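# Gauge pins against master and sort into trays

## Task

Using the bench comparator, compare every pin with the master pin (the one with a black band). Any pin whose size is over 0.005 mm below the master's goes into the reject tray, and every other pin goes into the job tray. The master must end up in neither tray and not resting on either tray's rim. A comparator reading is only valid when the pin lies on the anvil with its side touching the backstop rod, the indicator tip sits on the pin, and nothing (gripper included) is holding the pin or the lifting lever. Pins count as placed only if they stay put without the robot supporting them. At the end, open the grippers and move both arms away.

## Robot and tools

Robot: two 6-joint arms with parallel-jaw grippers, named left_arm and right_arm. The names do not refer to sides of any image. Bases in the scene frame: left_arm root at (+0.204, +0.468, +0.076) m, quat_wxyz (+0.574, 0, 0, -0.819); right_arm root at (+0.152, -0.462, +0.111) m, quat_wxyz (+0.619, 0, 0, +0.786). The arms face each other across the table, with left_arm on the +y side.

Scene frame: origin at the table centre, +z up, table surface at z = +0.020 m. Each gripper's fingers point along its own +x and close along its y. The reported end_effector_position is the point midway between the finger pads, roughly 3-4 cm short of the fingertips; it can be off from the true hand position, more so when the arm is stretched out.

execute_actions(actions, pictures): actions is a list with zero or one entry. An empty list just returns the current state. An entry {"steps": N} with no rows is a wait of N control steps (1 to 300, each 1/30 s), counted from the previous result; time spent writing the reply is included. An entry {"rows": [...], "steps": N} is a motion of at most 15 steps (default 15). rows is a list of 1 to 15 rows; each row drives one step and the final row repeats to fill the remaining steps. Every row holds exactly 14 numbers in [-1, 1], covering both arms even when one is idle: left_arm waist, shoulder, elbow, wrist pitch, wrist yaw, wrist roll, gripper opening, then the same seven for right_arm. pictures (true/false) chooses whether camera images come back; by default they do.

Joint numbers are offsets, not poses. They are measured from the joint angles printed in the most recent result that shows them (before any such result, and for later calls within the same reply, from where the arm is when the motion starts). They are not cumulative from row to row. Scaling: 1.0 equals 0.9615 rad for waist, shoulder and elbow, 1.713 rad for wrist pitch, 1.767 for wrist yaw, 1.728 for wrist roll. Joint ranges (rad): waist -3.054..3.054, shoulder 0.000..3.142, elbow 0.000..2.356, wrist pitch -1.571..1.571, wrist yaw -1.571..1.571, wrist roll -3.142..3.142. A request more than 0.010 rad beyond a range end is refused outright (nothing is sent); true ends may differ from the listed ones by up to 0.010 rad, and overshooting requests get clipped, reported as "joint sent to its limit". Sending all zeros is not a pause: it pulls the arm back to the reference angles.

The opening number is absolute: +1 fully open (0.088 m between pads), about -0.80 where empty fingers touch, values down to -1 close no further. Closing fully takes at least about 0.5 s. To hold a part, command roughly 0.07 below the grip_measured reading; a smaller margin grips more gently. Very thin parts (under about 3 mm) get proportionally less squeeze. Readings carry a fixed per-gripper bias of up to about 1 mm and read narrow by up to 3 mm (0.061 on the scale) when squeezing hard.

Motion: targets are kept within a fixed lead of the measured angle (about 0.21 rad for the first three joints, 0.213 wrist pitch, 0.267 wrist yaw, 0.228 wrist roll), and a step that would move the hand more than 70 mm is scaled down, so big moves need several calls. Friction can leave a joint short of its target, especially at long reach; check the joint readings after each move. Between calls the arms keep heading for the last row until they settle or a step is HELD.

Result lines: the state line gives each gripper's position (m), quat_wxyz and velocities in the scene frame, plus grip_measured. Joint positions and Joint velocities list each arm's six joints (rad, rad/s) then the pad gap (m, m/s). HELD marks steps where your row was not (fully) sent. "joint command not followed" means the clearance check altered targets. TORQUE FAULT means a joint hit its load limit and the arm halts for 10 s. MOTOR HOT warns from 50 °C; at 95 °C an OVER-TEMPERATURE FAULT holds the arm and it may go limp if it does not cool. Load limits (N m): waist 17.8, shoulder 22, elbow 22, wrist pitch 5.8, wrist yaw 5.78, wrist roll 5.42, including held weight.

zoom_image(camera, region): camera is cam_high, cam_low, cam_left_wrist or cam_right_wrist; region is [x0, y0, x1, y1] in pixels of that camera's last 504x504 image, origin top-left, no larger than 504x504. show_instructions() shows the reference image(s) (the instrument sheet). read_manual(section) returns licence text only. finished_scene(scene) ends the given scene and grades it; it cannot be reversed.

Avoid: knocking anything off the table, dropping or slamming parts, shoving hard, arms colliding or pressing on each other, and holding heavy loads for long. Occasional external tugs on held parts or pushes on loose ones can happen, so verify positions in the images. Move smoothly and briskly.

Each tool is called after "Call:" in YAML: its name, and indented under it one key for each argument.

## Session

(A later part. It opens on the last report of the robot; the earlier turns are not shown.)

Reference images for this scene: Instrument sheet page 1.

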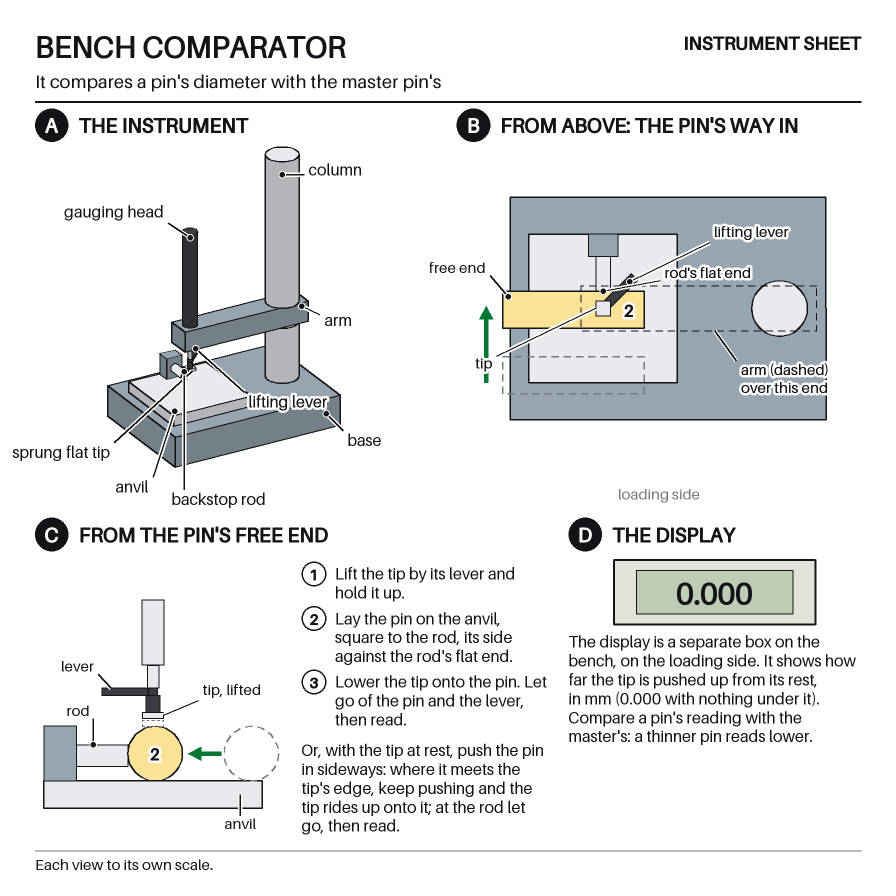

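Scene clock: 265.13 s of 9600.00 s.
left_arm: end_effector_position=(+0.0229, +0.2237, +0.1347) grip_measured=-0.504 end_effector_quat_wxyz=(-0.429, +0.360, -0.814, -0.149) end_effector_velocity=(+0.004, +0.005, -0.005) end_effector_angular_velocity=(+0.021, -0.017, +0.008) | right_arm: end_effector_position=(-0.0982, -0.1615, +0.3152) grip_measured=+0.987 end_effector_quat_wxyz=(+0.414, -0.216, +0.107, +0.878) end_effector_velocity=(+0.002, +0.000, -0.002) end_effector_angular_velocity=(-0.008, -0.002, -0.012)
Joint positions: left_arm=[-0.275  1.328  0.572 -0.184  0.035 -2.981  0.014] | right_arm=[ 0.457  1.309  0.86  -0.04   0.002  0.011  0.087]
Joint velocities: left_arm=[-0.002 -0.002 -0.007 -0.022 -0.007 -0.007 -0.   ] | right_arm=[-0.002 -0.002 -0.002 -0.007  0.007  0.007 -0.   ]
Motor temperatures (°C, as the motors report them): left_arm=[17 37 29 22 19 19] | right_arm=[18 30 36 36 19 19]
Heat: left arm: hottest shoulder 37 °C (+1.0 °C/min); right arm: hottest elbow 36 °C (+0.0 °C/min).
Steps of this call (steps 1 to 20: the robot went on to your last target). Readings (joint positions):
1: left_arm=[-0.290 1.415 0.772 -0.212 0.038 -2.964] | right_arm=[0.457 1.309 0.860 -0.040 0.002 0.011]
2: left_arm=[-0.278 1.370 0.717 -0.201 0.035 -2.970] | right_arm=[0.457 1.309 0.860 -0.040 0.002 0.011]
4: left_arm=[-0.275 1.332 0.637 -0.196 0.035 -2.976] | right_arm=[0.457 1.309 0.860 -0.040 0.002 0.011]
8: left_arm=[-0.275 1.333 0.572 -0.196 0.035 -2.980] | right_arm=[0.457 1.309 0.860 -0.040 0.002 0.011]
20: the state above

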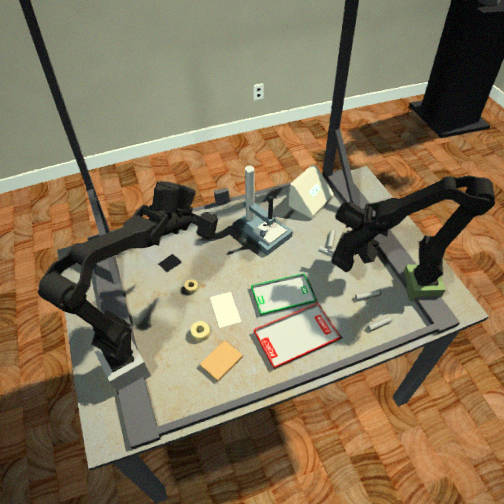

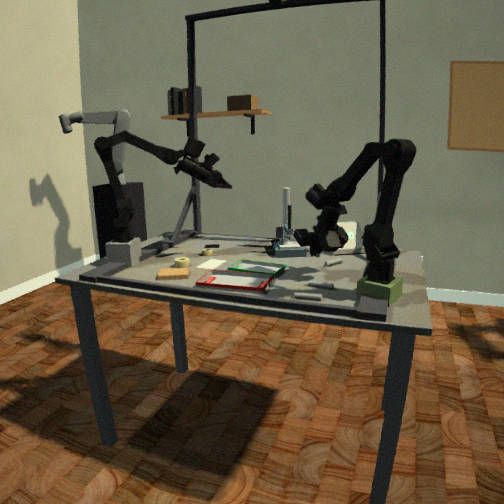

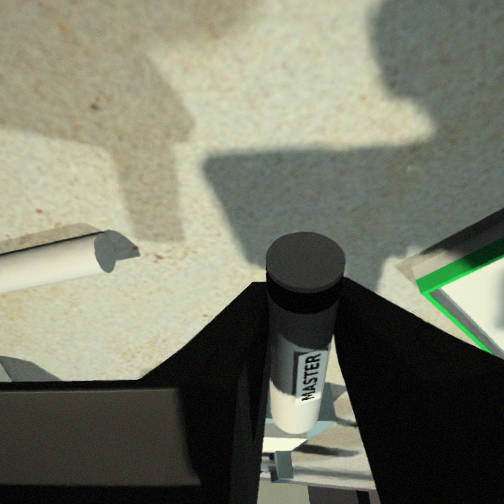

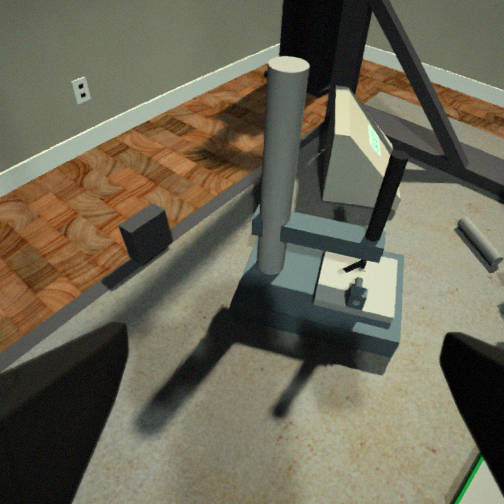

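Call:
execute_actions:
  actions:
    - {"rows":[[0.04,-0.03,-0.06,0.04,0,-0.02,-0.75,0,0,0,0,0,0,1],[0.08,-0.03,-0.13,0.08,0,-0.04,-0.75,0,0,0,0,0,0,1],[0.11,-0.02,-0.2,0.12,0,-0.05,-0.75,0,0,0,0,0,0,1],[0.11,0,-0.242,0.147,0,-0.05,-0.75,0,0,0,0,0,0,1],[0.11,0.025,-0.242,0.147,0,-0.05,-0.75,0,0,0,0,0,0,1],[0.11,0.05,-0.242,0.147,0,-0.05,-0.75,0,0,0,0,0,0,1]],"steps":13}
  pictures: false

Call:
execute_actions:
  actions:
    - {"steps":8}

Scene clock: 272.73 s of 9600.00 s.
left_arm: end_effector_position=(+0.0670, +0.2382, +0.0778) grip_measured=-0.503 end_effector_quat_wxyz=(-0.417, +0.415, -0.781, -0.210) end_effector_velocity=(+0.004, +0.000, -0.001) end_effector_angular_velocity=(+0.010, +0.002, +0.030) | right_arm: end_effector_position=(-0.0982, -0.1615, +0.3152) grip_measured=+0.987 end_effector_quat_wxyz=(+0.414, -0.216, +0.107, +0.878) end_effector_velocity=(-0.000, +0.001, +0.003) end_effector_angular_velocity=(+0.016, +0.000, -0.001)
Joint positions: left_arm=[-0.173  1.374  0.338  0.064  0.033 -3.062  0.014] | right_arm=[ 0.457  1.309  0.86  -0.04   0.002  0.011  0.087]
Joint velocities: left_arm=[ 0.007 -0.002 -0.002 -0.007 -0.007 -0.022 -0.   ] | right_arm=[ 0.002 -0.002  0.002  0.007  0.007 -0.007 -0.   ]
Motor temperatures (°C, as the motors report them): left_arm=[17 35 29 22 19 19] | right_arm=[18 30 36 36 19 19]
Heat: left arm: hottest shoulder 35 °C (-1.0 °C/min); right arm: hottest elbow 36 °C (+0.0 °C/min).
Steps of this call (steps 1 to 15: the robot went on to your last target; steps 16 to 90: nothing new was sent; then 4.17 s passed at rest; steps 91 to 103: all 13 steps of this action). Readings (joint positions):
91: left_arm=[-0.270 1.325 0.563 -0.167 0.035 -2.989] | right_arm=[0.457 1.309 0.860 -0.040 0.002 0.011]
92: left_arm=[-0.256 1.319 0.538 -0.126 0.036 -3.005] | right_arm=[0.457 1.309 0.860 -0.040 0.002 0.011]
94: left_arm=[-0.208 1.310 0.461 -0.029 0.035 -3.037] | right_arm=[0.457 1.309 0.860 -0.040 0.002 0.011]
98: left_arm=[-0.175 1.364 0.354 0.029 0.033 -3.057] | right_arm=[0.457 1.309 0.860 -0.040 0.002 0.011]
103: the state above

Scene clock: 273.00 s of 9600.00 s.
left_arm: end_effector_position=(+0.0672, +0.2383, +0.0775) grip_measured=-0.503 end_effector_quat_wxyz=(-0.417, +0.415, -0.781, -0.211) end_effector_velocity=(+0.003, -0.000, -0.001) end_effector_angular_velocity=(-0.009, -0.011, +0.016) | right_arm: end_effector_position=(-0.0982, -0.1615, +0.3152) grip_measured=+0.987 end_effector_quat_wxyz=(+0.414, -0.216, +0.107, +0.878) end_effector_velocity=(+0.002, +0.000, -0.002) end_effector_angular_velocity=(+0.001, -0.012, -0.005)
Joint positions: left_arm=[-0.172  1.375  0.338  0.064  0.033 -3.063  0.014] | right_arm=[ 0.457  1.309  0.86  -0.04   0.002  0.011  0.087]
Joint velocities: left_arm=[-0.002 -0.002 -0.007  0.007 -0.022 -0.007 -0.   ] | right_arm=[-0.002 -0.002 -0.002 -0.007  0.007 -0.007  0.   ]
Motor temperatures (°C, as the motors report them): left_arm=[17 35 29 22 19 19] | right_arm=[18 30 36 36 19 19]
Heat: left arm: hottest shoulder 35 °C (-1.0 °C/min); right arm: hottest elbow 36 °C (+0.0 °C/min).
Steps of this call (steps 1 to 8: the robot went on to your last target). Readings (joint positions):
1: left_arm=[-0.173 1.374 0.338 0.064 0.033 -3.062] | right_arm=[0.457 1.309 0.860 -0.040 0.002 0.011]
2: left_arm=[-0.172 1.375 0.338 0.064 0.033 -3.062] | right_arm=[0.457 1.309 0.860 -0.040 0.002 0.011]
4: left_arm=[-0.172 1.375 0.338 0.064 0.033 -3.062] | right_arm=[0.457 1.309 0.860 -0.040 0.002 0.011]
8: the state above

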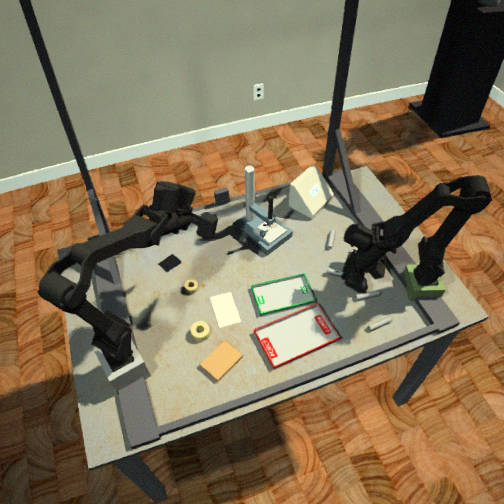

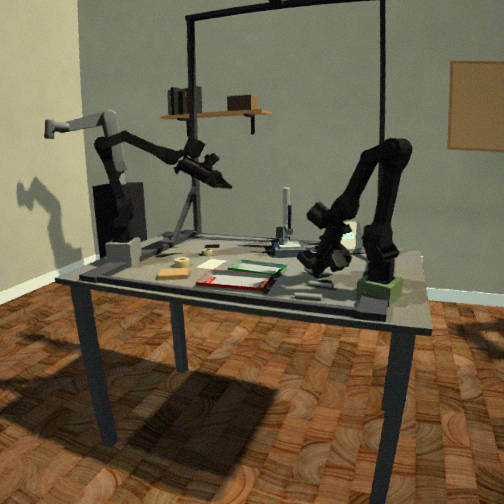

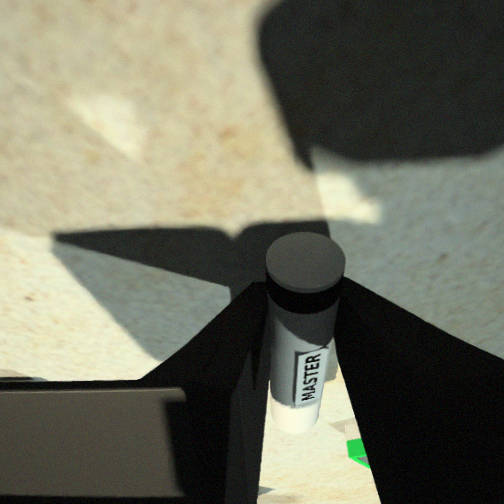

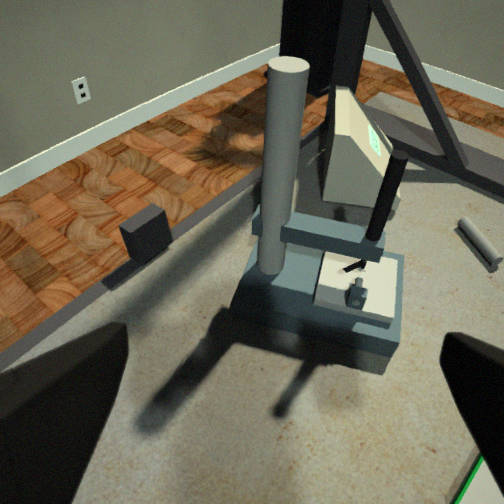

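Call:
execute_actions:
  actions:
    - {"rows":[[0,0.012,0,0,0,0,-0.75,0,0,0,0,0,0,1],[0,0.012,0,0,0,0,-0.4,0,0,0,0,0,0,1],[0,0.012,0,0,0,0,-0.25,0,0,0,0,0,0,1],[0,0.012,0,0,0,0,-0.1,0,0,0,0,0,0,1],[0,0.012,0,0,0,0,-0.1,0,0,0,0,0,0,1],[0,0.012,0,0,0,0,0.1,0,0,0,0,0,0,1],[0,0.012,0,0,0,0,0.1,0,0,0,0,0,0,1],[0,-0.04,0,-0.02,0,0,0.15,0,0,0,0,0,0,1],[0,-0.12,0,-0.06,0,0,0.15,0,0,0,0,0,0,1],[0.05,-0.2,0,-0.11,0,0,0.15,0,0,0,0,0,0,1],[0.12,-0.3,-0.02,-0.16,0,-0.01,0.15,0,0,0,0,0,0,1],[0.2,-0.4,-0.04,-0.22,-0.013,-0.02,0.15,0,0,0,0,0,0,1],[0.27,-0.5,-0.064,-0.27,-0.013,-0.033,0.15,0,0,0,0,0,0,1],[0.309,-0.564,-0.064,-0.313,-0.013,-0.033,0.15,0,0,0,0,0,0,1]],"steps":15}
  pictures: false

Call:
execute_actions:
  actions:
    - {"steps":15}

Scene clock: 287.27 s of 9600.00 s.
left_arm: end_effector_position=(+0.1393, +0.2583, +0.1080) grip_measured=+0.138 end_effector_quat_wxyz=(-0.395, +0.510, -0.712, -0.276) end_effector_velocity=(+0.324, +0.215, +0.064) end_effector_angular_velocity=(+0.267, -0.096, +1.252) | right_arm: end_effector_position=(-0.0982, -0.1615, +0.3152) grip_measured=+0.987 end_effector_quat_wxyz=(+0.414, -0.216, +0.107, +0.878) end_effector_velocity=(-0.003, -0.004, -0.002) end_effector_angular_velocity=(-0.012, +0.004, +0.033)
Joint positions: left_arm=[ 0.055  0.989  0.309 -0.326  0.014 -3.101  0.046] | right_arm=[ 0.457  1.309  0.86  -0.04   0.002  0.011  0.087]
Joint velocities: left_arm=[ 1.043 -1.941 -0.281 -1.941 -0.125 -0.168  0.006] | right_arm=[-0.002 -0.002 -0.002 -0.007 -0.037 -0.007 -0.   ]
Motor temperatures (°C, as the motors report them): left_arm=[17 32 29 23 19 19] | right_arm=[18 30 36 36 19 19]
Heat: left arm: hottest shoulder 32 °C (-4.0 °C/min); right arm: hottest elbow 36 °C (+0.0 °C/min).
Steps of this call (steps 1 to 15: the robot went on to your last target; steps 16 to 90: nothing new was sent; then 10.77 s passed at rest; steps 91 to 105: all 15 steps of this action). Readings (joint positions):
91: left_arm=[-0.172 1.376 0.338 0.064 0.033 -3.063] | right_arm=[0.457 1.309 0.860 -0.040 0.002 0.011]
92: left_arm=[-0.172 1.378 0.338 0.064 0.033 -3.063] | right_arm=[0.457 1.309 0.860 -0.040 0.002 0.011]
94: left_arm=[-0.172 1.381 0.338 0.064 0.033 -3.063] | right_arm=[0.457 1.309 0.860 -0.040 0.002 0.011]
98: left_arm=[-0.172 1.376 0.338 0.058 0.033 -3.063] | right_arm=[0.457 1.309 0.860 -0.040 0.002 0.011]
105: the state above

Scene clock: 287.77 s of 9600.00 s.
left_arm: end_effector_position=(+0.1584, +0.2758, +0.1126) grip_measured=+0.148 end_effector_quat_wxyz=(-0.387, +0.534, -0.690, -0.297) end_effector_velocity=(+0.001, +0.002, -0.001) end_effector_angular_velocity=(+0.007, -0.004, +0.008) | right_arm: end_effector_position=(-0.0982, -0.1615, +0.3152) grip_measured=+0.987 end_effector_quat_wxyz=(+0.414, -0.216, +0.107, +0.878) end_effector_velocity=(-0.001, -0.003, +0.000) end_effector_angular_velocity=(-0.013, +0.011, +0.014)
Joint positions: left_arm=[ 0.121  0.837  0.287 -0.469  0.012 -3.115  0.046] | right_arm=[ 0.457  1.309  0.86  -0.04   0.002  0.011  0.087]
Joint velocities: left_arm=[-0.002 -0.002 -0.002 -0.007 -0.007 -0.007 -0.   ] | right_arm=[-0.002 -0.007 -0.002 -0.007 -0.022  0.007 -0.   ]
Motor temperatures (°C, as the motors report them): left_arm=[17 32 29 23 19 19] | right_arm=[18 30 36 36 19 19]
Heat: left arm: hottest shoulder 32 °C (-4.0 °C/min); right arm: hottest elbow 36 °C (+0.0 °C/min).
Steps of this call (steps 1 to 15: the robot went on to your last target). Readings (joint positions):
1: left_arm=[0.082 0.934 0.300 -0.380 0.012 -3.105] | right_arm=[0.457 1.309 0.860 -0.040 0.002 0.011]
2: left_arm=[0.097 0.895 0.292 -0.411 0.012 -3.108] | right_arm=[0.457 1.309 0.860 -0.040 0.002 0.011]
4: left_arm=[0.111 0.860 0.287 -0.441 0.012 -3.112] | right_arm=[0.457 1.309 0.860 -0.040 0.002 0.011]
8: left_arm=[0.120 0.841 0.287 -0.463 0.012 -3.114] | right_arm=[0.457 1.309 0.860 -0.040 0.002 0.011]
15: the state above

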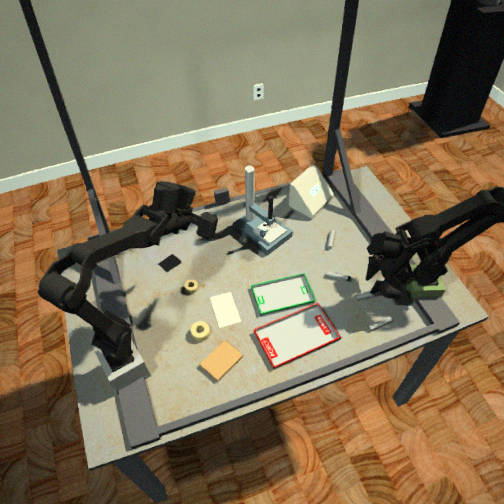

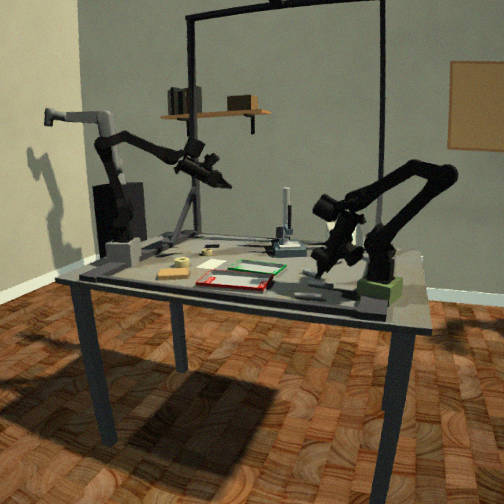

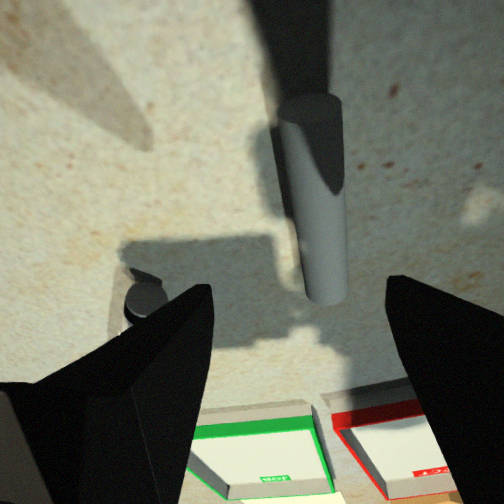

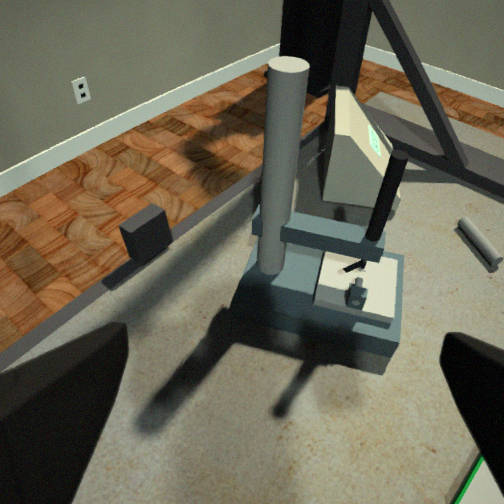

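Call:
execute_actions:
  actions:
    - {"rows":[[0.01,-0.01,-0.04,0.02,0,-0.006,0.15,0,0,0,0,0,0,1],[0.02,-0.015,-0.08,0.04,0,-0.012,0.15,0,0,0,0,0,0,1],[0.022,-0.02,-0.12,0.06,0,-0.012,0.15,0,0,0,0,0,0,1],[0.022,-0.02,-0.15,0.075,0,-0.012,0.15,0,0,0,0,0,0,1]],"steps":10}
  pictures: false

Call:
execute_actions:
  actions:
    - {"steps":8}

Scene clock: 295.93 s of 9600.00 s.
left_arm: end_effector_position=(+0.1641, +0.2862, +0.0845) grip_measured=+0.148 end_effector_quat_wxyz=(-0.377, +0.545, -0.685, -0.302) end_effector_velocity=(-0.002, -0.005, +0.003) end_effector_angular_velocity=(-0.034, +0.017, +0.005) | right_arm: end_effector_position=(-0.0982, -0.1615, +0.3152) grip_measured=+0.987 end_effector_quat_wxyz=(+0.414, -0.216, +0.107, +0.878) end_effector_velocity=(+0.003, -0.000, +0.000) end_effector_angular_velocity=(+0.004, -0.009, -0.005)
Joint positions: left_arm=[ 0.139  0.821  0.159 -0.346  0.012 -3.13   0.046] | right_arm=[ 0.457  1.309  0.86  -0.04   0.002  0.011  0.087]
Joint velocities: left_arm=[ 0.002 -0.007 -0.007  0.037  0.007 -0.007 -0.   ] | right_arm=[-0.002 -0.007 -0.002 -0.007  0.007 -0.007 -0.   ]
Motor temperatures (°C, as the motors report them): left_arm=[17 31 29 22 19 19] | right_arm=[18 30 36 36 19 19]
Heat: left arm: hottest shoulder 31 °C (-4.1 °C/min); right arm: hottest elbow 36 °C (+0.0 °C/min).
Steps of this call (steps 1 to 15: the robot went on to your last target; steps 16 to 90: nothing new was sent; then 4.83 s passed at rest; steps 91 to 100: all 10 steps of this action). Readings (joint positions):
91: left_arm=[0.123 0.836 0.282 -0.462 0.012 -3.116] | right_arm=[0.457 1.309 0.860 -0.040 0.002 0.011]
92: left_arm=[0.126 0.832 0.269 -0.442 0.012 -3.120] | right_arm=[0.457 1.309 0.860 -0.040 0.002 0.011]
94: left_arm=[0.134 0.824 0.222 -0.392 0.012 -3.126] | right_arm=[0.457 1.309 0.860 -0.040 0.002 0.011]
98: left_arm=[0.138 0.823 0.159 -0.355 0.012 -3.129] | right_arm=[0.457 1.309 0.860 -0.040 0.002 0.011]
100: the state above

Scene clock: 296.20 s of 9600.00 s.
left_arm: end_effector_position=(+0.1644, +0.2873, +0.0828) grip_measured=+0.148 end_effector_quat_wxyz=(-0.377, +0.545, -0.685, -0.303) end_effector_velocity=(+0.001, +0.002, -0.002) end_effector_angular_velocity=(+0.012, -0.005, +0.008) | right_arm: end_effector_position=(-0.0982, -0.1615, +0.3152) grip_measured=+0.987 end_effector_quat_wxyz=(+0.414, -0.216, +0.107, +0.878) end_effector_velocity=(-0.002, -0.001, +0.001) end_effector_angular_velocity=(+0.016, -0.008, +0.019)
Joint positions: left_arm=[ 0.139  0.821  0.153 -0.343  0.012 -3.13   0.046] | right_arm=[ 0.457  1.309  0.86  -0.04   0.002  0.011  0.087]
Joint velocities: left_arm=[-0.002  0.002 -0.002 -0.007 -0.007 -0.007 -0.   ] | right_arm=[ 0.002 -0.002 -0.002  0.007 -0.007 -0.022 -0.   ]
Motor temperatures (°C, as the motors report them): left_arm=[17 31 29 22 19 19] | right_arm=[18 30 36 36 19 19]
Heat: left arm: hottest shoulder 31 °C (-4.1 °C/min); right arm: hottest elbow 36 °C (+0.0 °C/min).
Steps of this call (steps 1 to 8: the robot went on to your last target). Readings (joint positions):
1: left_arm=[0.139 0.821 0.158 -0.346 0.012 -3.130] | right_arm=[0.457 1.309 0.860 -0.040 0.002 0.011]
2: left_arm=[0.139 0.821 0.156 -0.346 0.012 -3.130] | right_arm=[0.457 1.309 0.860 -0.040 0.002 0.011]
4: left_arm=[0.139 0.821 0.154 -0.345 0.012 -3.130] | right_arm=[0.457 1.309 0.860 -0.040 0.002 0.011]
8: the state above

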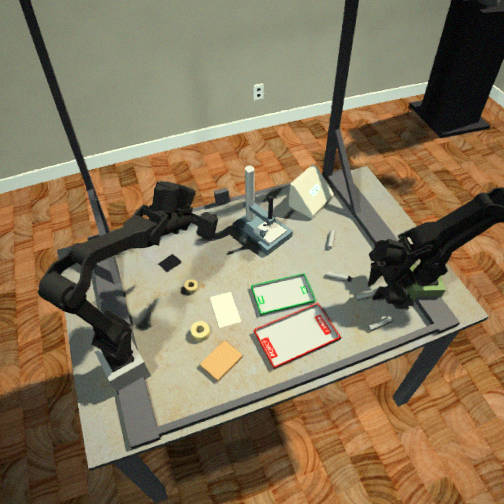

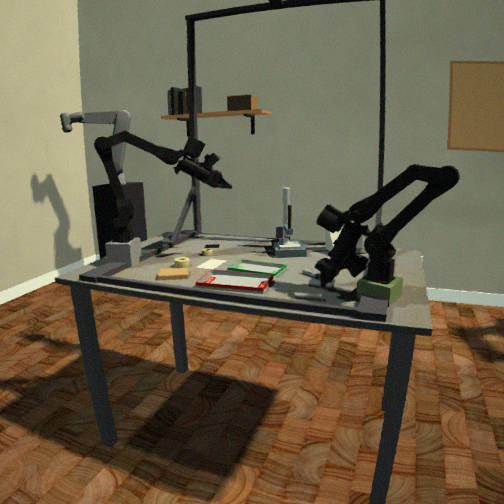

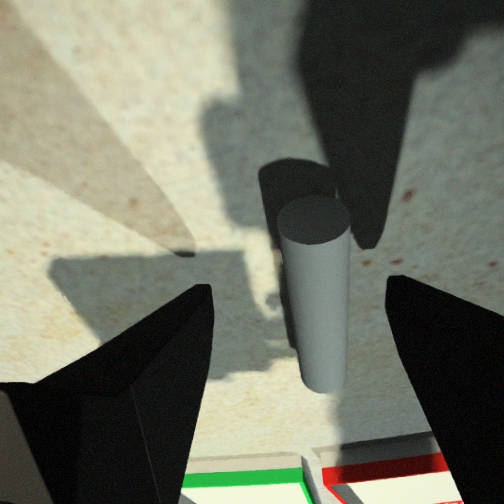

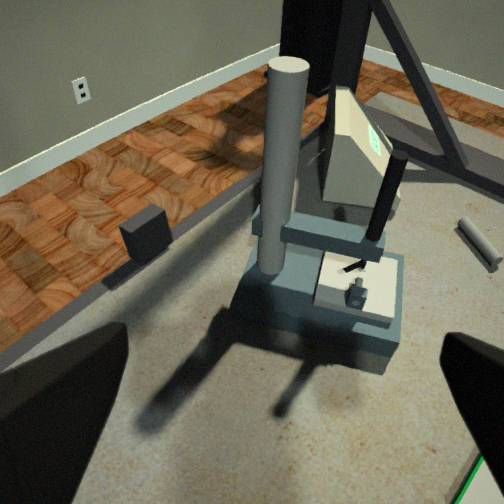

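Call:
execute_actions:
  actions: []

Scene clock: 317.97 s of 9600.00 s.
left_arm: end_effector_position=(+0.1644, +0.2873, +0.0828) grip_measured=+0.148 end_effector_quat_wxyz=(-0.377, +0.545, -0.685, -0.303) end_effector_velocity=(+0.000, +0.002, -0.002) end_effector_angular_velocity=(+0.012, -0.005, +0.003) | right_arm: end_effector_position=(-0.0982, -0.1615, +0.3152) grip_measured=+0.987 end_effector_quat_wxyz=(+0.414, -0.216, +0.107, +0.878) end_effector_velocity=(+0.002, +0.000, -0.002) end_effector_angular_velocity=(+0.001, -0.012, -0.005)
Joint positions: left_arm=[ 0.139  0.821  0.153 -0.343  0.012 -3.13   0.046] | right_arm=[ 0.457  1.309  0.86  -0.04   0.002  0.011  0.087]
Joint velocities: left_arm=[-0.007  0.002 -0.002 -0.007 -0.007 -0.007 -0.   ] | right_arm=[-0.002 -0.002 -0.002 -0.007  0.007 -0.007  0.   ]
Motor temperatures (°C, as the motors report them): left_arm=[17 29 28 23 19 19] | right_arm=[18 30 37 37 19 19]
Heat: left arm: hottest shoulder 29 °C (-8.1 °C/min); right arm: hottest elbow 37 °C (+1.0 °C/min).
Steps of this call (steps 1 to 15: the robot went on to your last target; steps 16 to 90: nothing new was sent; then 18.77 s passed at rest). Readings (joint positions):
1: left_arm=[0.139 0.821 0.153 -0.343 0.012 -3.130] | right_arm=[0.457 1.309 0.860 -0.040 0.002 0.011]
2: left_arm=[0.139 0.821 0.153 -0.343 0.012 -3.130] | right_arm=[0.457 1.309 0.860 -0.040 0.002 0.011]
4: left_arm=[0.139 0.821 0.153 -0.343 0.012 -3.130] | right_arm=[0.457 1.309 0.860 -0.040 0.002 0.011]
8: left_arm=[0.139 0.821 0.153 -0.343 0.012 -3.130] | right_arm=[0.457 1.309 0.860 -0.040 0.002 0.011]
90: the state above
All arms were judged still, so your last target was given up. Only a new action makes them travel on or press farther. Fingers that are still opening or closing keep moving.

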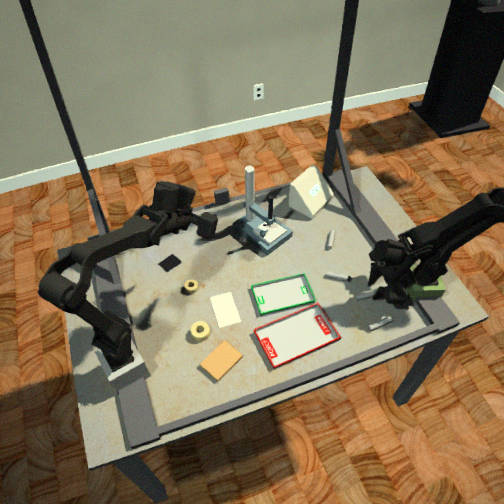

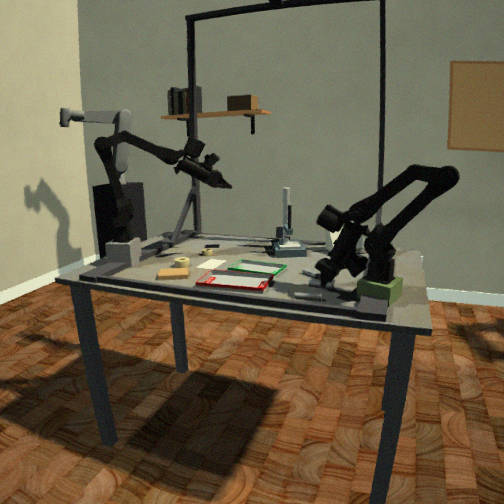

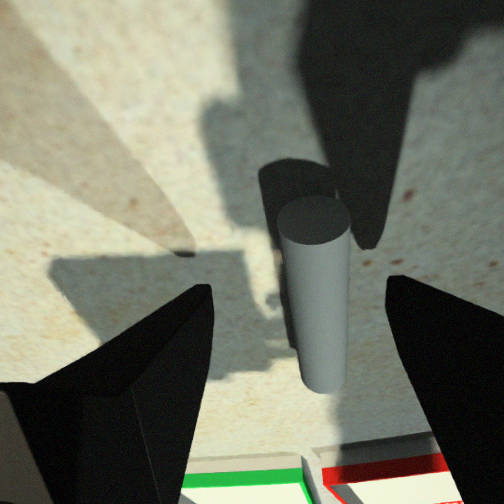

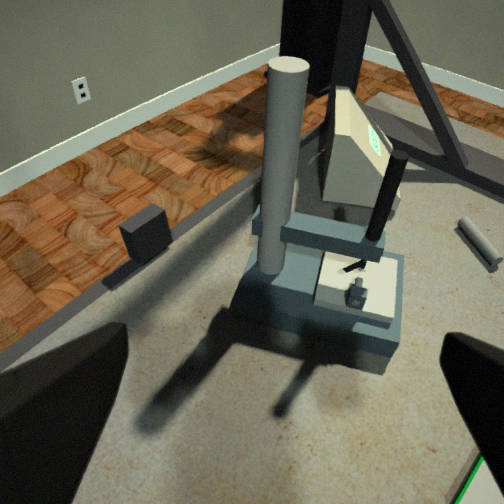

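Call:
execute_actions:
  actions:
    - {"rows":[[0.01,0,-0.02,0.014,0,0,0.1,0,0,0,0,0,0,1],[0.012,0,-0.034,0.018,0,0,0.1,0,0,0,0,0,0,1]],"steps":12}

Scene clock: 327.10 s of 9600.00 s.
left_arm: end_effector_position=(+0.1661, +0.2885, +0.0783) grip_measured=+0.103 end_effector_quat_wxyz=(-0.374, +0.548, -0.683, -0.304) end_effector_velocity=(+0.000, +0.002, -0.001) end_effector_angular_velocity=(+0.007, -0.004, +0.003) | right_arm: end_effector_position=(-0.0982, -0.1615, +0.3152) grip_measured=+0.987 end_effector_quat_wxyz=(+0.414, -0.216, +0.107, +0.878) end_effector_velocity=(-0.000, +0.000, +0.001) end_effector_angular_velocity=(+0.008, +0.002, +0.007)
Joint positions: left_arm=[ 0.147  0.821  0.13  -0.316  0.012 -3.13   0.044] | right_arm=[ 0.457  1.309  0.86  -0.04   0.002  0.011  0.087]
Joint velocities: left_arm=[-0.007 -0.002 -0.002 -0.007 -0.007 -0.007 -0.   ] | right_arm=[-0.002 -0.002 -0.002  0.007 -0.007 -0.007 -0.   ]
Motor temperatures (°C, as the motors report them): left_arm=[17 28 28 23 19 19] | right_arm=[18 31 37 37 19 19]
Heat: left arm: hottest shoulder 28 °C (-8.1 °C/min); right arm: hottest elbow 37 °C (+1.0 °C/min).
Steps of this call (steps 1 to 90: nothing new was sent; then 5.73 s passed at rest; steps 91 to 102: all 12 steps of this action). Readings (joint positions):
91: left_arm=[0.140 0.821 0.151 -0.338 0.012 -3.130] | right_arm=[0.457 1.309 0.860 -0.040 0.002 0.011]
92: left_arm=[0.142 0.821 0.146 -0.329 0.012 -3.130] | right_arm=[0.457 1.309 0.860 -0.040 0.002 0.011]
94: left_arm=[0.145 0.821 0.138 -0.322 0.012 -3.130] | right_arm=[0.457 1.309 0.860 -0.040 0.002 0.011]
98: left_arm=[0.147 0.821 0.131 -0.317 0.012 -3.130] | right_arm=[0.457 1.309 0.860 -0.040 0.002 0.011]
102: the state above

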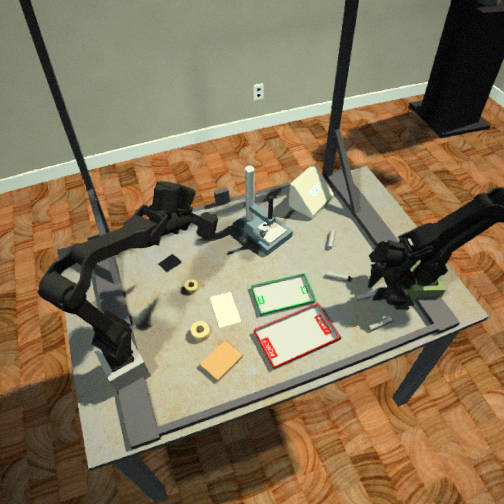

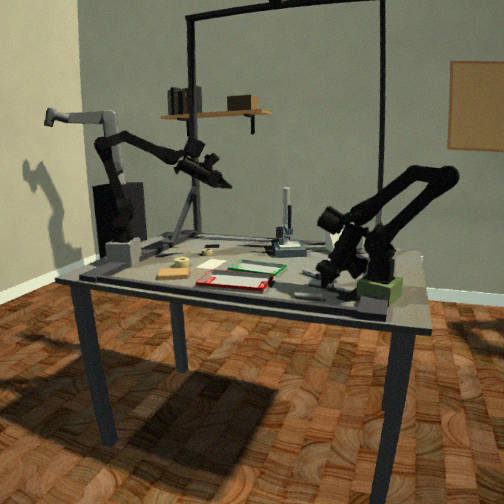

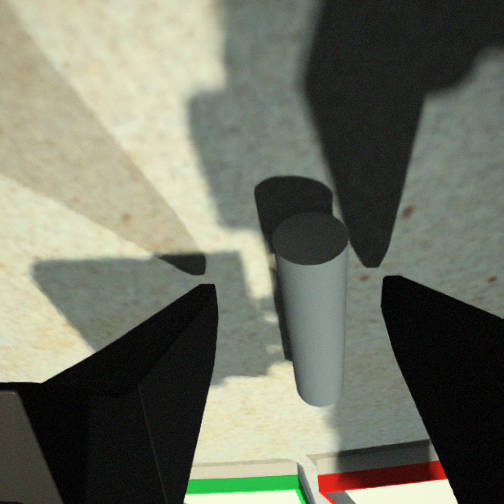

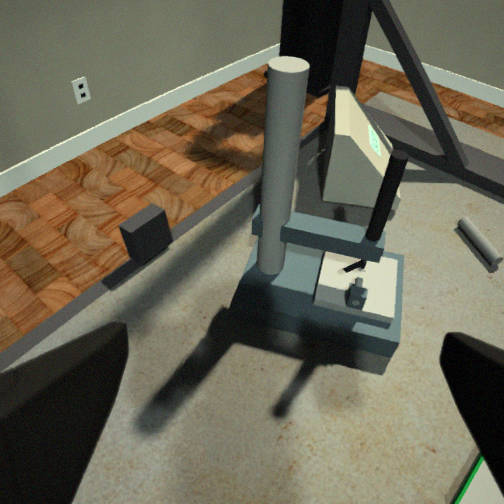

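Close.

Call:
execute_actions:
  actions:
    - {"rows":[[0,0,0,0,0,0,-0.2,0,0,0,0,0,0,1],[0,0,0,0,0,0,-0.3,0,0,0,0,0,0,1],[0,0,0,0,0,0,-0.4,0,0,0,0,0,0,1],[0,0,0,0,0,0,-0.5,0,0,0,0,0,0,1],[0,0,0,0,0,0,-0.75,0,0,0,0,0,0,1]],"steps":15}

Call:
execute_actions:
  actions:
    - {"rows":[[0,0,0.03,0,0,0,-0.75,0,0,0,0,0,0,1],[0,0.03,0.08,0,0,0,-0.75,0,0,0,0,0,0,1],[0,0.08,0.15,0,0,0,-0.75,0,0,0,0,0,0,1],[0,0.15,0.24,0,0,0,-0.75,0,0,0,0,0,0,1],[0,0.22,0.33,0,0,0,-0.75,0,0,0,0,0,0,1],[0,0.3,0.43,0,0,0,-0.75,0,0,0,0,0,0,1],[-0.05,0.38,0.53,-0.01,0,0,-0.75,0,0,0,0,0,0,1],[-0.12,0.46,0.63,-0.02,0,0.02,-0.75,0,0,0,0,0,0,1],[-0.2,0.54,0.73,-0.03,0.01,0.04,-0.75,0,0,0,0,0,0,1],[-0.3,0.62,0.83,-0.04,0.02,0.06,-0.75,0,0,0,0,0,0,1],[-0.4,0.7,0.92,-0.05,0.03,0.08,-0.75,0,0,0,0,0,0,1],[-0.5,0.78,1.0,-0.05,0.03,0.1,-0.75,0,0,0,0,0,0,1],[-0.6,0.86,1,-0.05,0.03,0.11,-0.75,0,0,0,0,0,0,1],[-0.66,0.93,1,-0.05,0.032,0.11,-0.75,0,0,0,0,0,0,1]],"steps":15}
  pictures: false

Call:
execute_actions:
  actions:
    - {"steps":15}

Scene clock: 335.47 s of 9600.00 s.
left_arm: end_effector_position=(+0.1663, +0.2883, +0.0783) grip_measured=-0.516 end_effector_quat_wxyz=(-0.374, +0.549, -0.683, -0.303) end_effector_velocity=(+0.001, +0.003, -0.003) end_effector_angular_velocity=(+0.010, -0.012, -0.005) | right_arm: end_effector_position=(-0.0982, -0.1615, +0.3152) grip_measured=+0.987 end_effector_quat_wxyz=(+0.414, -0.216, +0.107, +0.878) end_effector_velocity=(+0.003, -0.000, +0.000) end_effector_angular_velocity=(+0.013, -0.019, +0.001)
Joint positions: left_arm=[ 0.147  0.821  0.13  -0.315  0.012 -3.13   0.014] | right_arm=[ 0.457  1.309  0.86  -0.04   0.002  0.011  0.087]
Joint velocities: left_arm=[-0.002 -0.002 -0.007 -0.007 -0.007  0.007 -0.   ] | right_arm=[-0.002 -0.007 -0.002 -0.007  0.007 -0.022 -0.   ]
Motor temperatures (°C, as the motors report them): left_arm=[17 28 28 23 19 19] | right_arm=[18 31 37 37 19 19]
Heat: left arm: hottest shoulder 28 °C (-6.2 °C/min); right arm: hottest elbow 37 °C (+1.0 °C/min).
Steps of this call (steps 1 to 15: the robot went on to your last target; steps 16 to 90: nothing new was sent; then 4.87 s passed at rest; steps 91 to 105: all 15 steps of this action). Readings (joint positions):
91: left_arm=[0.147 0.821 0.130 -0.316 0.012 -3.130] | right_arm=[0.457 1.309 0.860 -0.040 0.002 0.011]
92: left_arm=[0.147 0.821 0.130 -0.316 0.012 -3.130] | right_arm=[0.457 1.309 0.860 -0.040 0.002 0.011]
94: left_arm=[0.147 0.821 0.130 -0.316 0.012 -3.130] | right_arm=[0.457 1.309 0.860 -0.040 0.002 0.011]
98: left_arm=[0.147 0.821 0.130 -0.315 0.012 -3.130] | right_arm=[0.457 1.309 0.860 -0.040 0.002 0.011]
105: the state above

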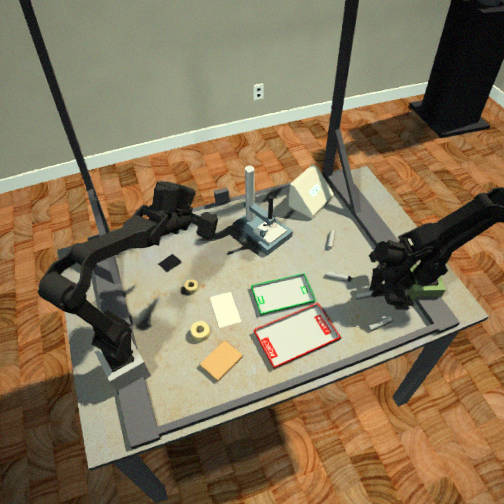

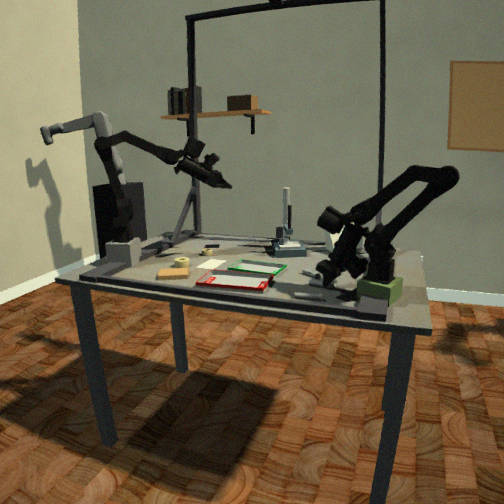

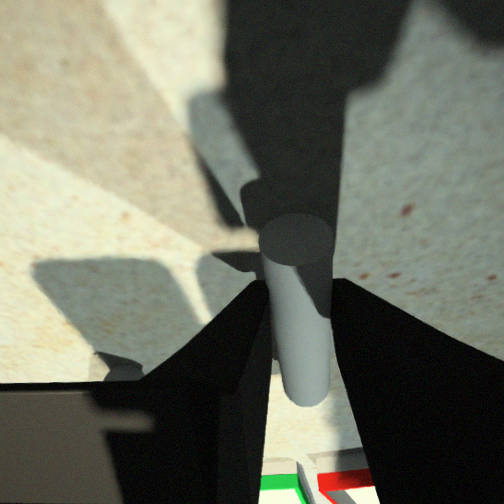

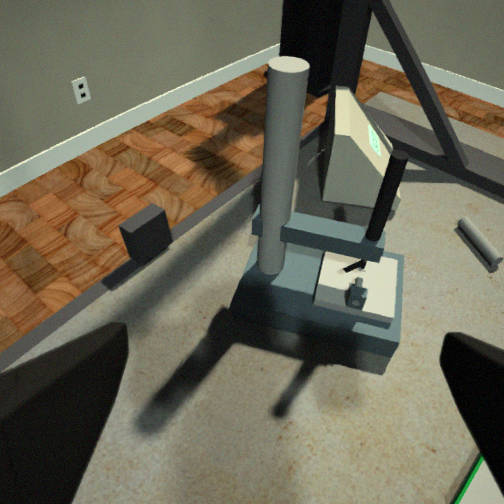

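Scene clock: 335.97 s of 9600.00 s.
left_arm: end_effector_position=(+0.0087, +0.1877, +0.1538) grip_measured=-0.515 end_effector_quat_wxyz=(-0.461, +0.355, -0.792, -0.182) end_effector_velocity=(-0.620, -0.009, +0.006) end_effector_angular_velocity=(+0.057, -0.147, -1.770) | right_arm: end_effector_position=(-0.0982, -0.1615, +0.3152) grip_measured=+0.987 end_effector_quat_wxyz=(+0.414, -0.216, +0.107, +0.878) end_effector_velocity=(-0.000, -0.004, -0.002) end_effector_angular_velocity=(-0.016, +0.008, +0.014)
Joint positions: left_arm=[-0.241  1.495  0.844 -0.386  0.049 -2.982  0.014] | right_arm=[ 0.457  1.309  0.86  -0.04   0.002  0.011  0.087]
Joint velocities: left_arm=[-1.458  1.492  1.458 -0.11   0.081  0.315 -0.   ] | right_arm=[-0.002 -0.007 -0.007 -0.007 -0.022  0.007 -0.   ]
Motor temperatures (°C, as the motors report them): left_arm=[17 28 28 23 19 19] | right_arm=[18 31 37 37 19 19]
Heat: left arm: hottest shoulder 28 °C (-6.1 °C/min); right arm: hottest elbow 37 °C (+1.0 °C/min).
Steps of this call (steps 1 to 15: all 15 steps of this action). Readings (joint positions):
1: left_arm=[0.147 0.821 0.133 -0.316 0.012 -3.130] | right_arm=[0.457 1.309 0.860 -0.040 0.002 0.011]
2: left_arm=[0.147 0.826 0.142 -0.321 0.012 -3.130] | right_arm=[0.457 1.309 0.860 -0.040 0.002 0.011]
4: left_arm=[0.147 0.880 0.203 -0.333 0.012 -3.130] | right_arm=[0.457 1.309 0.860 -0.040 0.002 0.011]
8: left_arm=[0.117 1.103 0.445 -0.324 0.006 -3.125] | right_arm=[0.457 1.309 0.860 -0.040 0.002 0.011]
15: the state above

Scene clock: 336.47 s of 9600.00 s.
left_arm: end_effector_position=(-0.0999, +0.2071, +0.1570) grip_measured=-0.515 end_effector_quat_wxyz=(-0.480, +0.238, -0.837, -0.112) end_effector_velocity=(+0.001, +0.000, -0.003) end_effector_angular_velocity=(+0.000, -0.015, -0.005) | right_arm: end_effector_position=(-0.0982, -0.1615, +0.3152) grip_measured=+0.987 end_effector_quat_wxyz=(+0.414, -0.216, +0.107, +0.878) end_effector_velocity=(+0.001, -0.002, +0.000) end_effector_angular_velocity=(-0.008, +0.006, +0.001)
Joint positions: left_arm=[-0.488  1.709  1.076 -0.4    0.07  -2.945  0.014] | right_arm=[ 0.457  1.309  0.86  -0.04   0.002  0.011  0.087]
Joint velocities: left_arm=[-0.002  0.007  0.002 -0.007 -0.007  0.007 -0.   ] | right_arm=[-0.002 -0.007 -0.002 -0.007 -0.007  0.007 -0.   ]
Motor temperatures (°C, as the motors report them): left_arm=[17 28 28 23 19 19] | right_arm=[18 31 37 37 19 19]
Heat: left arm: hottest shoulder 28 °C (-6.1 °C/min); right arm: hottest elbow 37 °C (+1.0 °C/min).
Steps of this call (steps 1 to 15: the robot went on to your last target). Readings (joint positions):
1: left_arm=[-0.289 1.545 0.892 -0.389 0.051 -2.973] | right_arm=[0.457 1.309 0.860 -0.040 0.002 0.011]
2: left_arm=[-0.336 1.589 0.940 -0.390 0.053 -2.966] | right_arm=[0.457 1.309 0.860 -0.040 0.002 0.011]
4: left_arm=[-0.422 1.662 1.020 -0.393 0.062 -2.955] | right_arm=[0.457 1.309 0.860 -0.040 0.002 0.011]
8: left_arm=[-0.488 1.701 1.071 -0.398 0.070 -2.947] | right_arm=[0.457 1.309 0.860 -0.040 0.002 0.011]
15: the state above

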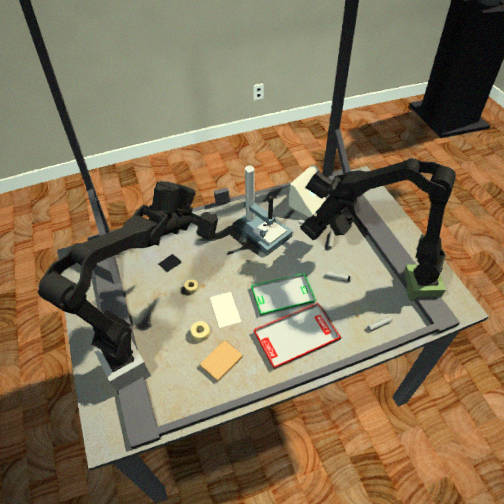

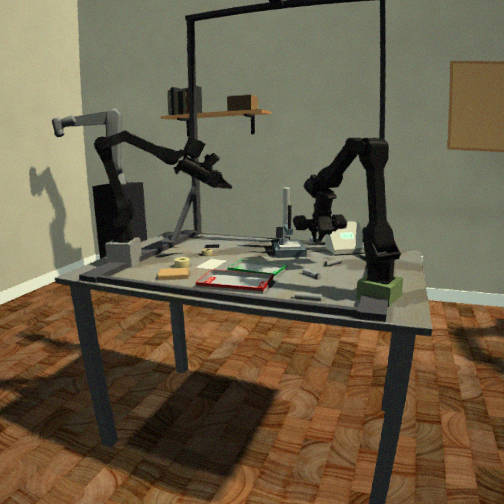

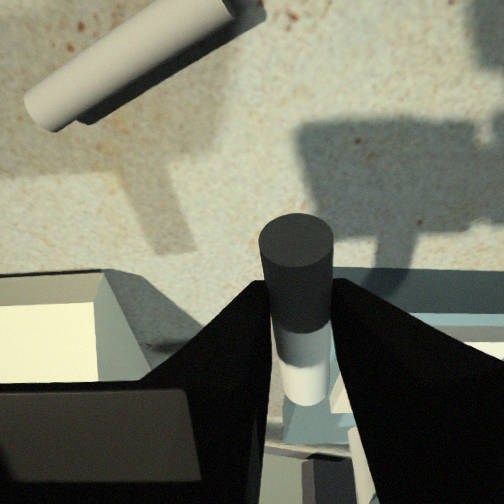

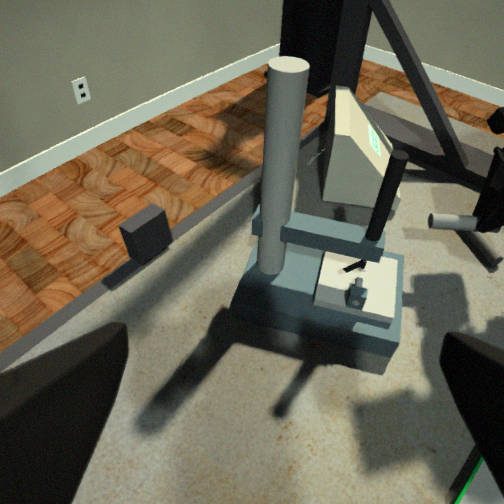

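Call:
execute_actions:
  actions:
    - {"rows":[[0,0.03,0.05,0,0,0,-0.75,0,0,0,0,0,0,1],[0,0.07,0.1,0,0,0,-0.75,0,0,0,0,0,0,1],[0,0.11,0.15,0,0,0,-0.75,0,0,0,0,0,0,1],[0,0.15,0.2,0,0,0,-0.75,0,0,0,0,0,0,1],[0,0.19,0.24,0.005,0,0,-0.75,0,0,0,0,0,0,1],[0,0.23,0.28,0.005,0,0,-0.75,0,0,0,0,0,0,1],[0,0.27,0.32,0.01,0,0.005,-0.75,0,0,0,0,0,0,1],[0,0.31,0.355,0.01,0,0.005,-0.75,0,0,0,0,0,0,1],[0,0.34,0.38,0.012,0,0.008,-0.75,0,0,0,0,0,0,1],[0,0.365,0.398,0.012,0.003,0.008,-0.75,0,0,0,0,0,0,1],[0,0.382,0.405,0.012,0.003,0.008,-0.75,0,0,0,0,0,0,1]],"steps":15}
  pictures: false

Call:
execute_actions:
  actions:
    - {"steps":10}

Scene clock: 346.30 s of 9600.00 s.
left_arm: end_effector_position=(-0.1706, +0.1432, +0.1332) grip_measured=-0.515 end_effector_quat_wxyz=(-0.470, +0.239, -0.844, -0.103) end_effector_velocity=(+0.002, +0.014, -0.096) end_effector_angular_velocity=(+0.152, -0.140, -0.045) | right_arm: end_effector_position=(-0.0982, -0.1615, +0.3152) grip_measured=+0.987 end_effector_quat_wxyz=(+0.414, -0.216, +0.107, +0.878) end_effector_velocity=(-0.002, -0.004, -0.002) end_effector_angular_velocity=(+0.000, -0.012, +0.032)
Joint positions: left_arm=[-0.488  2.066  1.442 -0.38   0.071 -2.937  0.014] | right_arm=[ 0.457  1.309  0.86  -0.04   0.002  0.011  0.087]
Joint velocities: left_arm=[-0.007  0.198 -0.002 -0.007  0.037  0.022  0.   ] | right_arm=[ 0.002 -0.002 -0.002 -0.007 -0.022 -0.022 -0.   ]
Motor temperatures (°C, as the motors report them): left_arm=[17 29 29 22 19 19] | right_arm=[18 31 37 37 19 19]
Heat: left arm: hottest shoulder 29 °C (-3.0 °C/min); right arm: hottest elbow 37 °C (+1.0 °C/min).
Steps of this call (steps 1 to 15: the robot went on to your last target; steps 16 to 90: nothing new was sent; then 6.33 s passed at rest; steps 91 to 105: all 15 steps of this action). Readings (joint positions):
91: left_arm=[-0.488 1.713 1.082 -0.404 0.070 -2.945] | right_arm=[0.457 1.309 0.860 -0.040 0.002 0.011]
92: left_arm=[-0.488 1.725 1.098 -0.409 0.070 -2.945] | right_arm=[0.457 1.309 0.860 -0.040 0.002 0.011]
94: left_arm=[-0.488 1.777 1.161 -0.411 0.070 -2.945] | right_arm=[0.457 1.309 0.860 -0.040 0.002 0.011]
98: left_arm=[-0.488 1.916 1.327 -0.391 0.070 -2.945] | right_arm=[0.457 1.309 0.860 -0.040 0.002 0.011]
105: the state above

Scene clock: 346.63 s of 9600.00 s.
left_arm: end_effector_position=(-0.1725, +0.1420, +0.1338) grip_measured=-0.515 end_effector_quat_wxyz=(-0.468, +0.238, -0.845, -0.103) end_effector_velocity=(+0.003, +0.003, -0.000) end_effector_angular_velocity=(+0.010, -0.015, +0.008) | right_arm: end_effector_position=(-0.0982, -0.1615, +0.3152) grip_measured=+0.987 end_effector_quat_wxyz=(+0.414, -0.216, +0.107, +0.878) end_effector_velocity=(-0.003, -0.004, -0.002) end_effector_angular_velocity=(-0.012, +0.004, +0.033)
Joint positions: left_arm=[-0.488  2.072  1.452 -0.382  0.073 -2.936  0.014] | right_arm=[ 0.457  1.309  0.86  -0.04   0.002  0.011  0.087]
Joint velocities: left_arm=[-0.002 -0.007 -0.002 -0.022 -0.007 -0.007 -0.   ] | right_arm=[-0.002 -0.002 -0.002 -0.007 -0.037 -0.007  0.   ]
Motor temperatures (°C, as the motors report them): left_arm=[17 29 29 22 19 19] | right_arm=[18 31 37 37 19 19]
Heat: left arm: hottest shoulder 29 °C (-3.0 °C/min); right arm: hottest elbow 37 °C (+1.0 °C/min).
Steps of this call (steps 1 to 10: the robot went on to your last target). Readings (joint positions):
1: left_arm=[-0.488 2.071 1.442 -0.381 0.072 -2.936] | right_arm=[0.457 1.309 0.860 -0.040 0.002 0.011]
2: left_arm=[-0.488 2.072 1.443 -0.381 0.073 -2.936] | right_arm=[0.457 1.309 0.860 -0.040 0.002 0.011]
4: left_arm=[-0.488 2.072 1.447 -0.382 0.073 -2.936] | right_arm=[0.457 1.309 0.860 -0.040 0.002 0.011]
8: left_arm=[-0.488 2.072 1.452 -0.382 0.073 -2.936] | right_arm=[0.457 1.309 0.860 -0.040 0.002 0.011]
10: the state above

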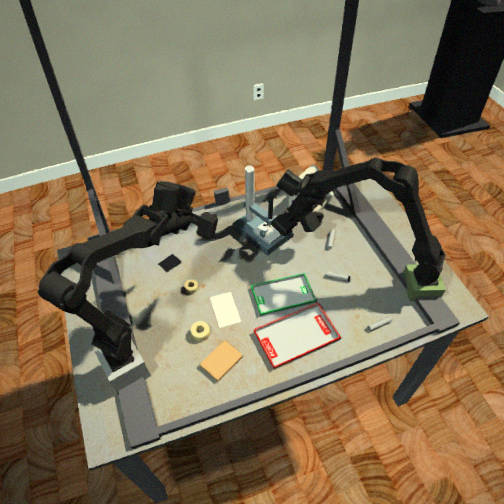

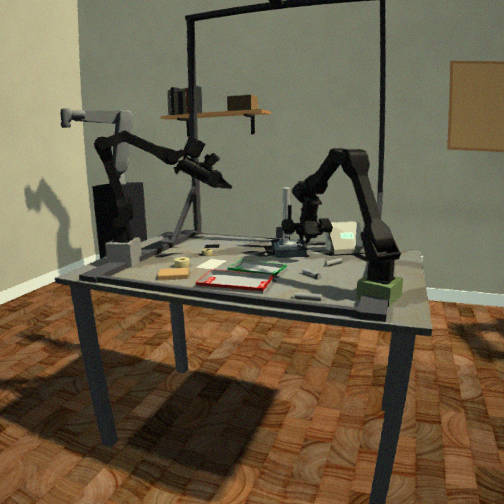

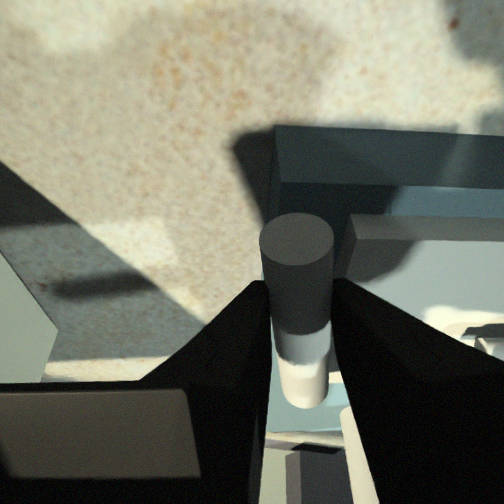

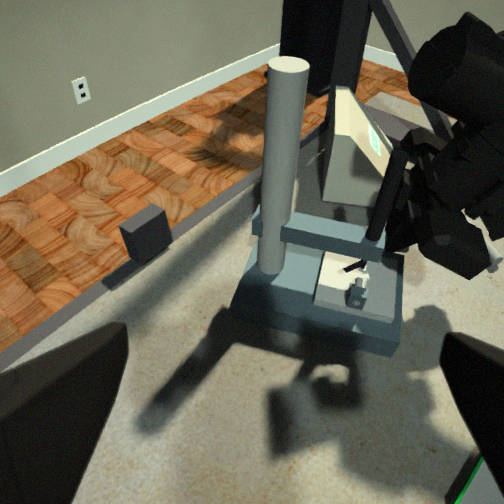

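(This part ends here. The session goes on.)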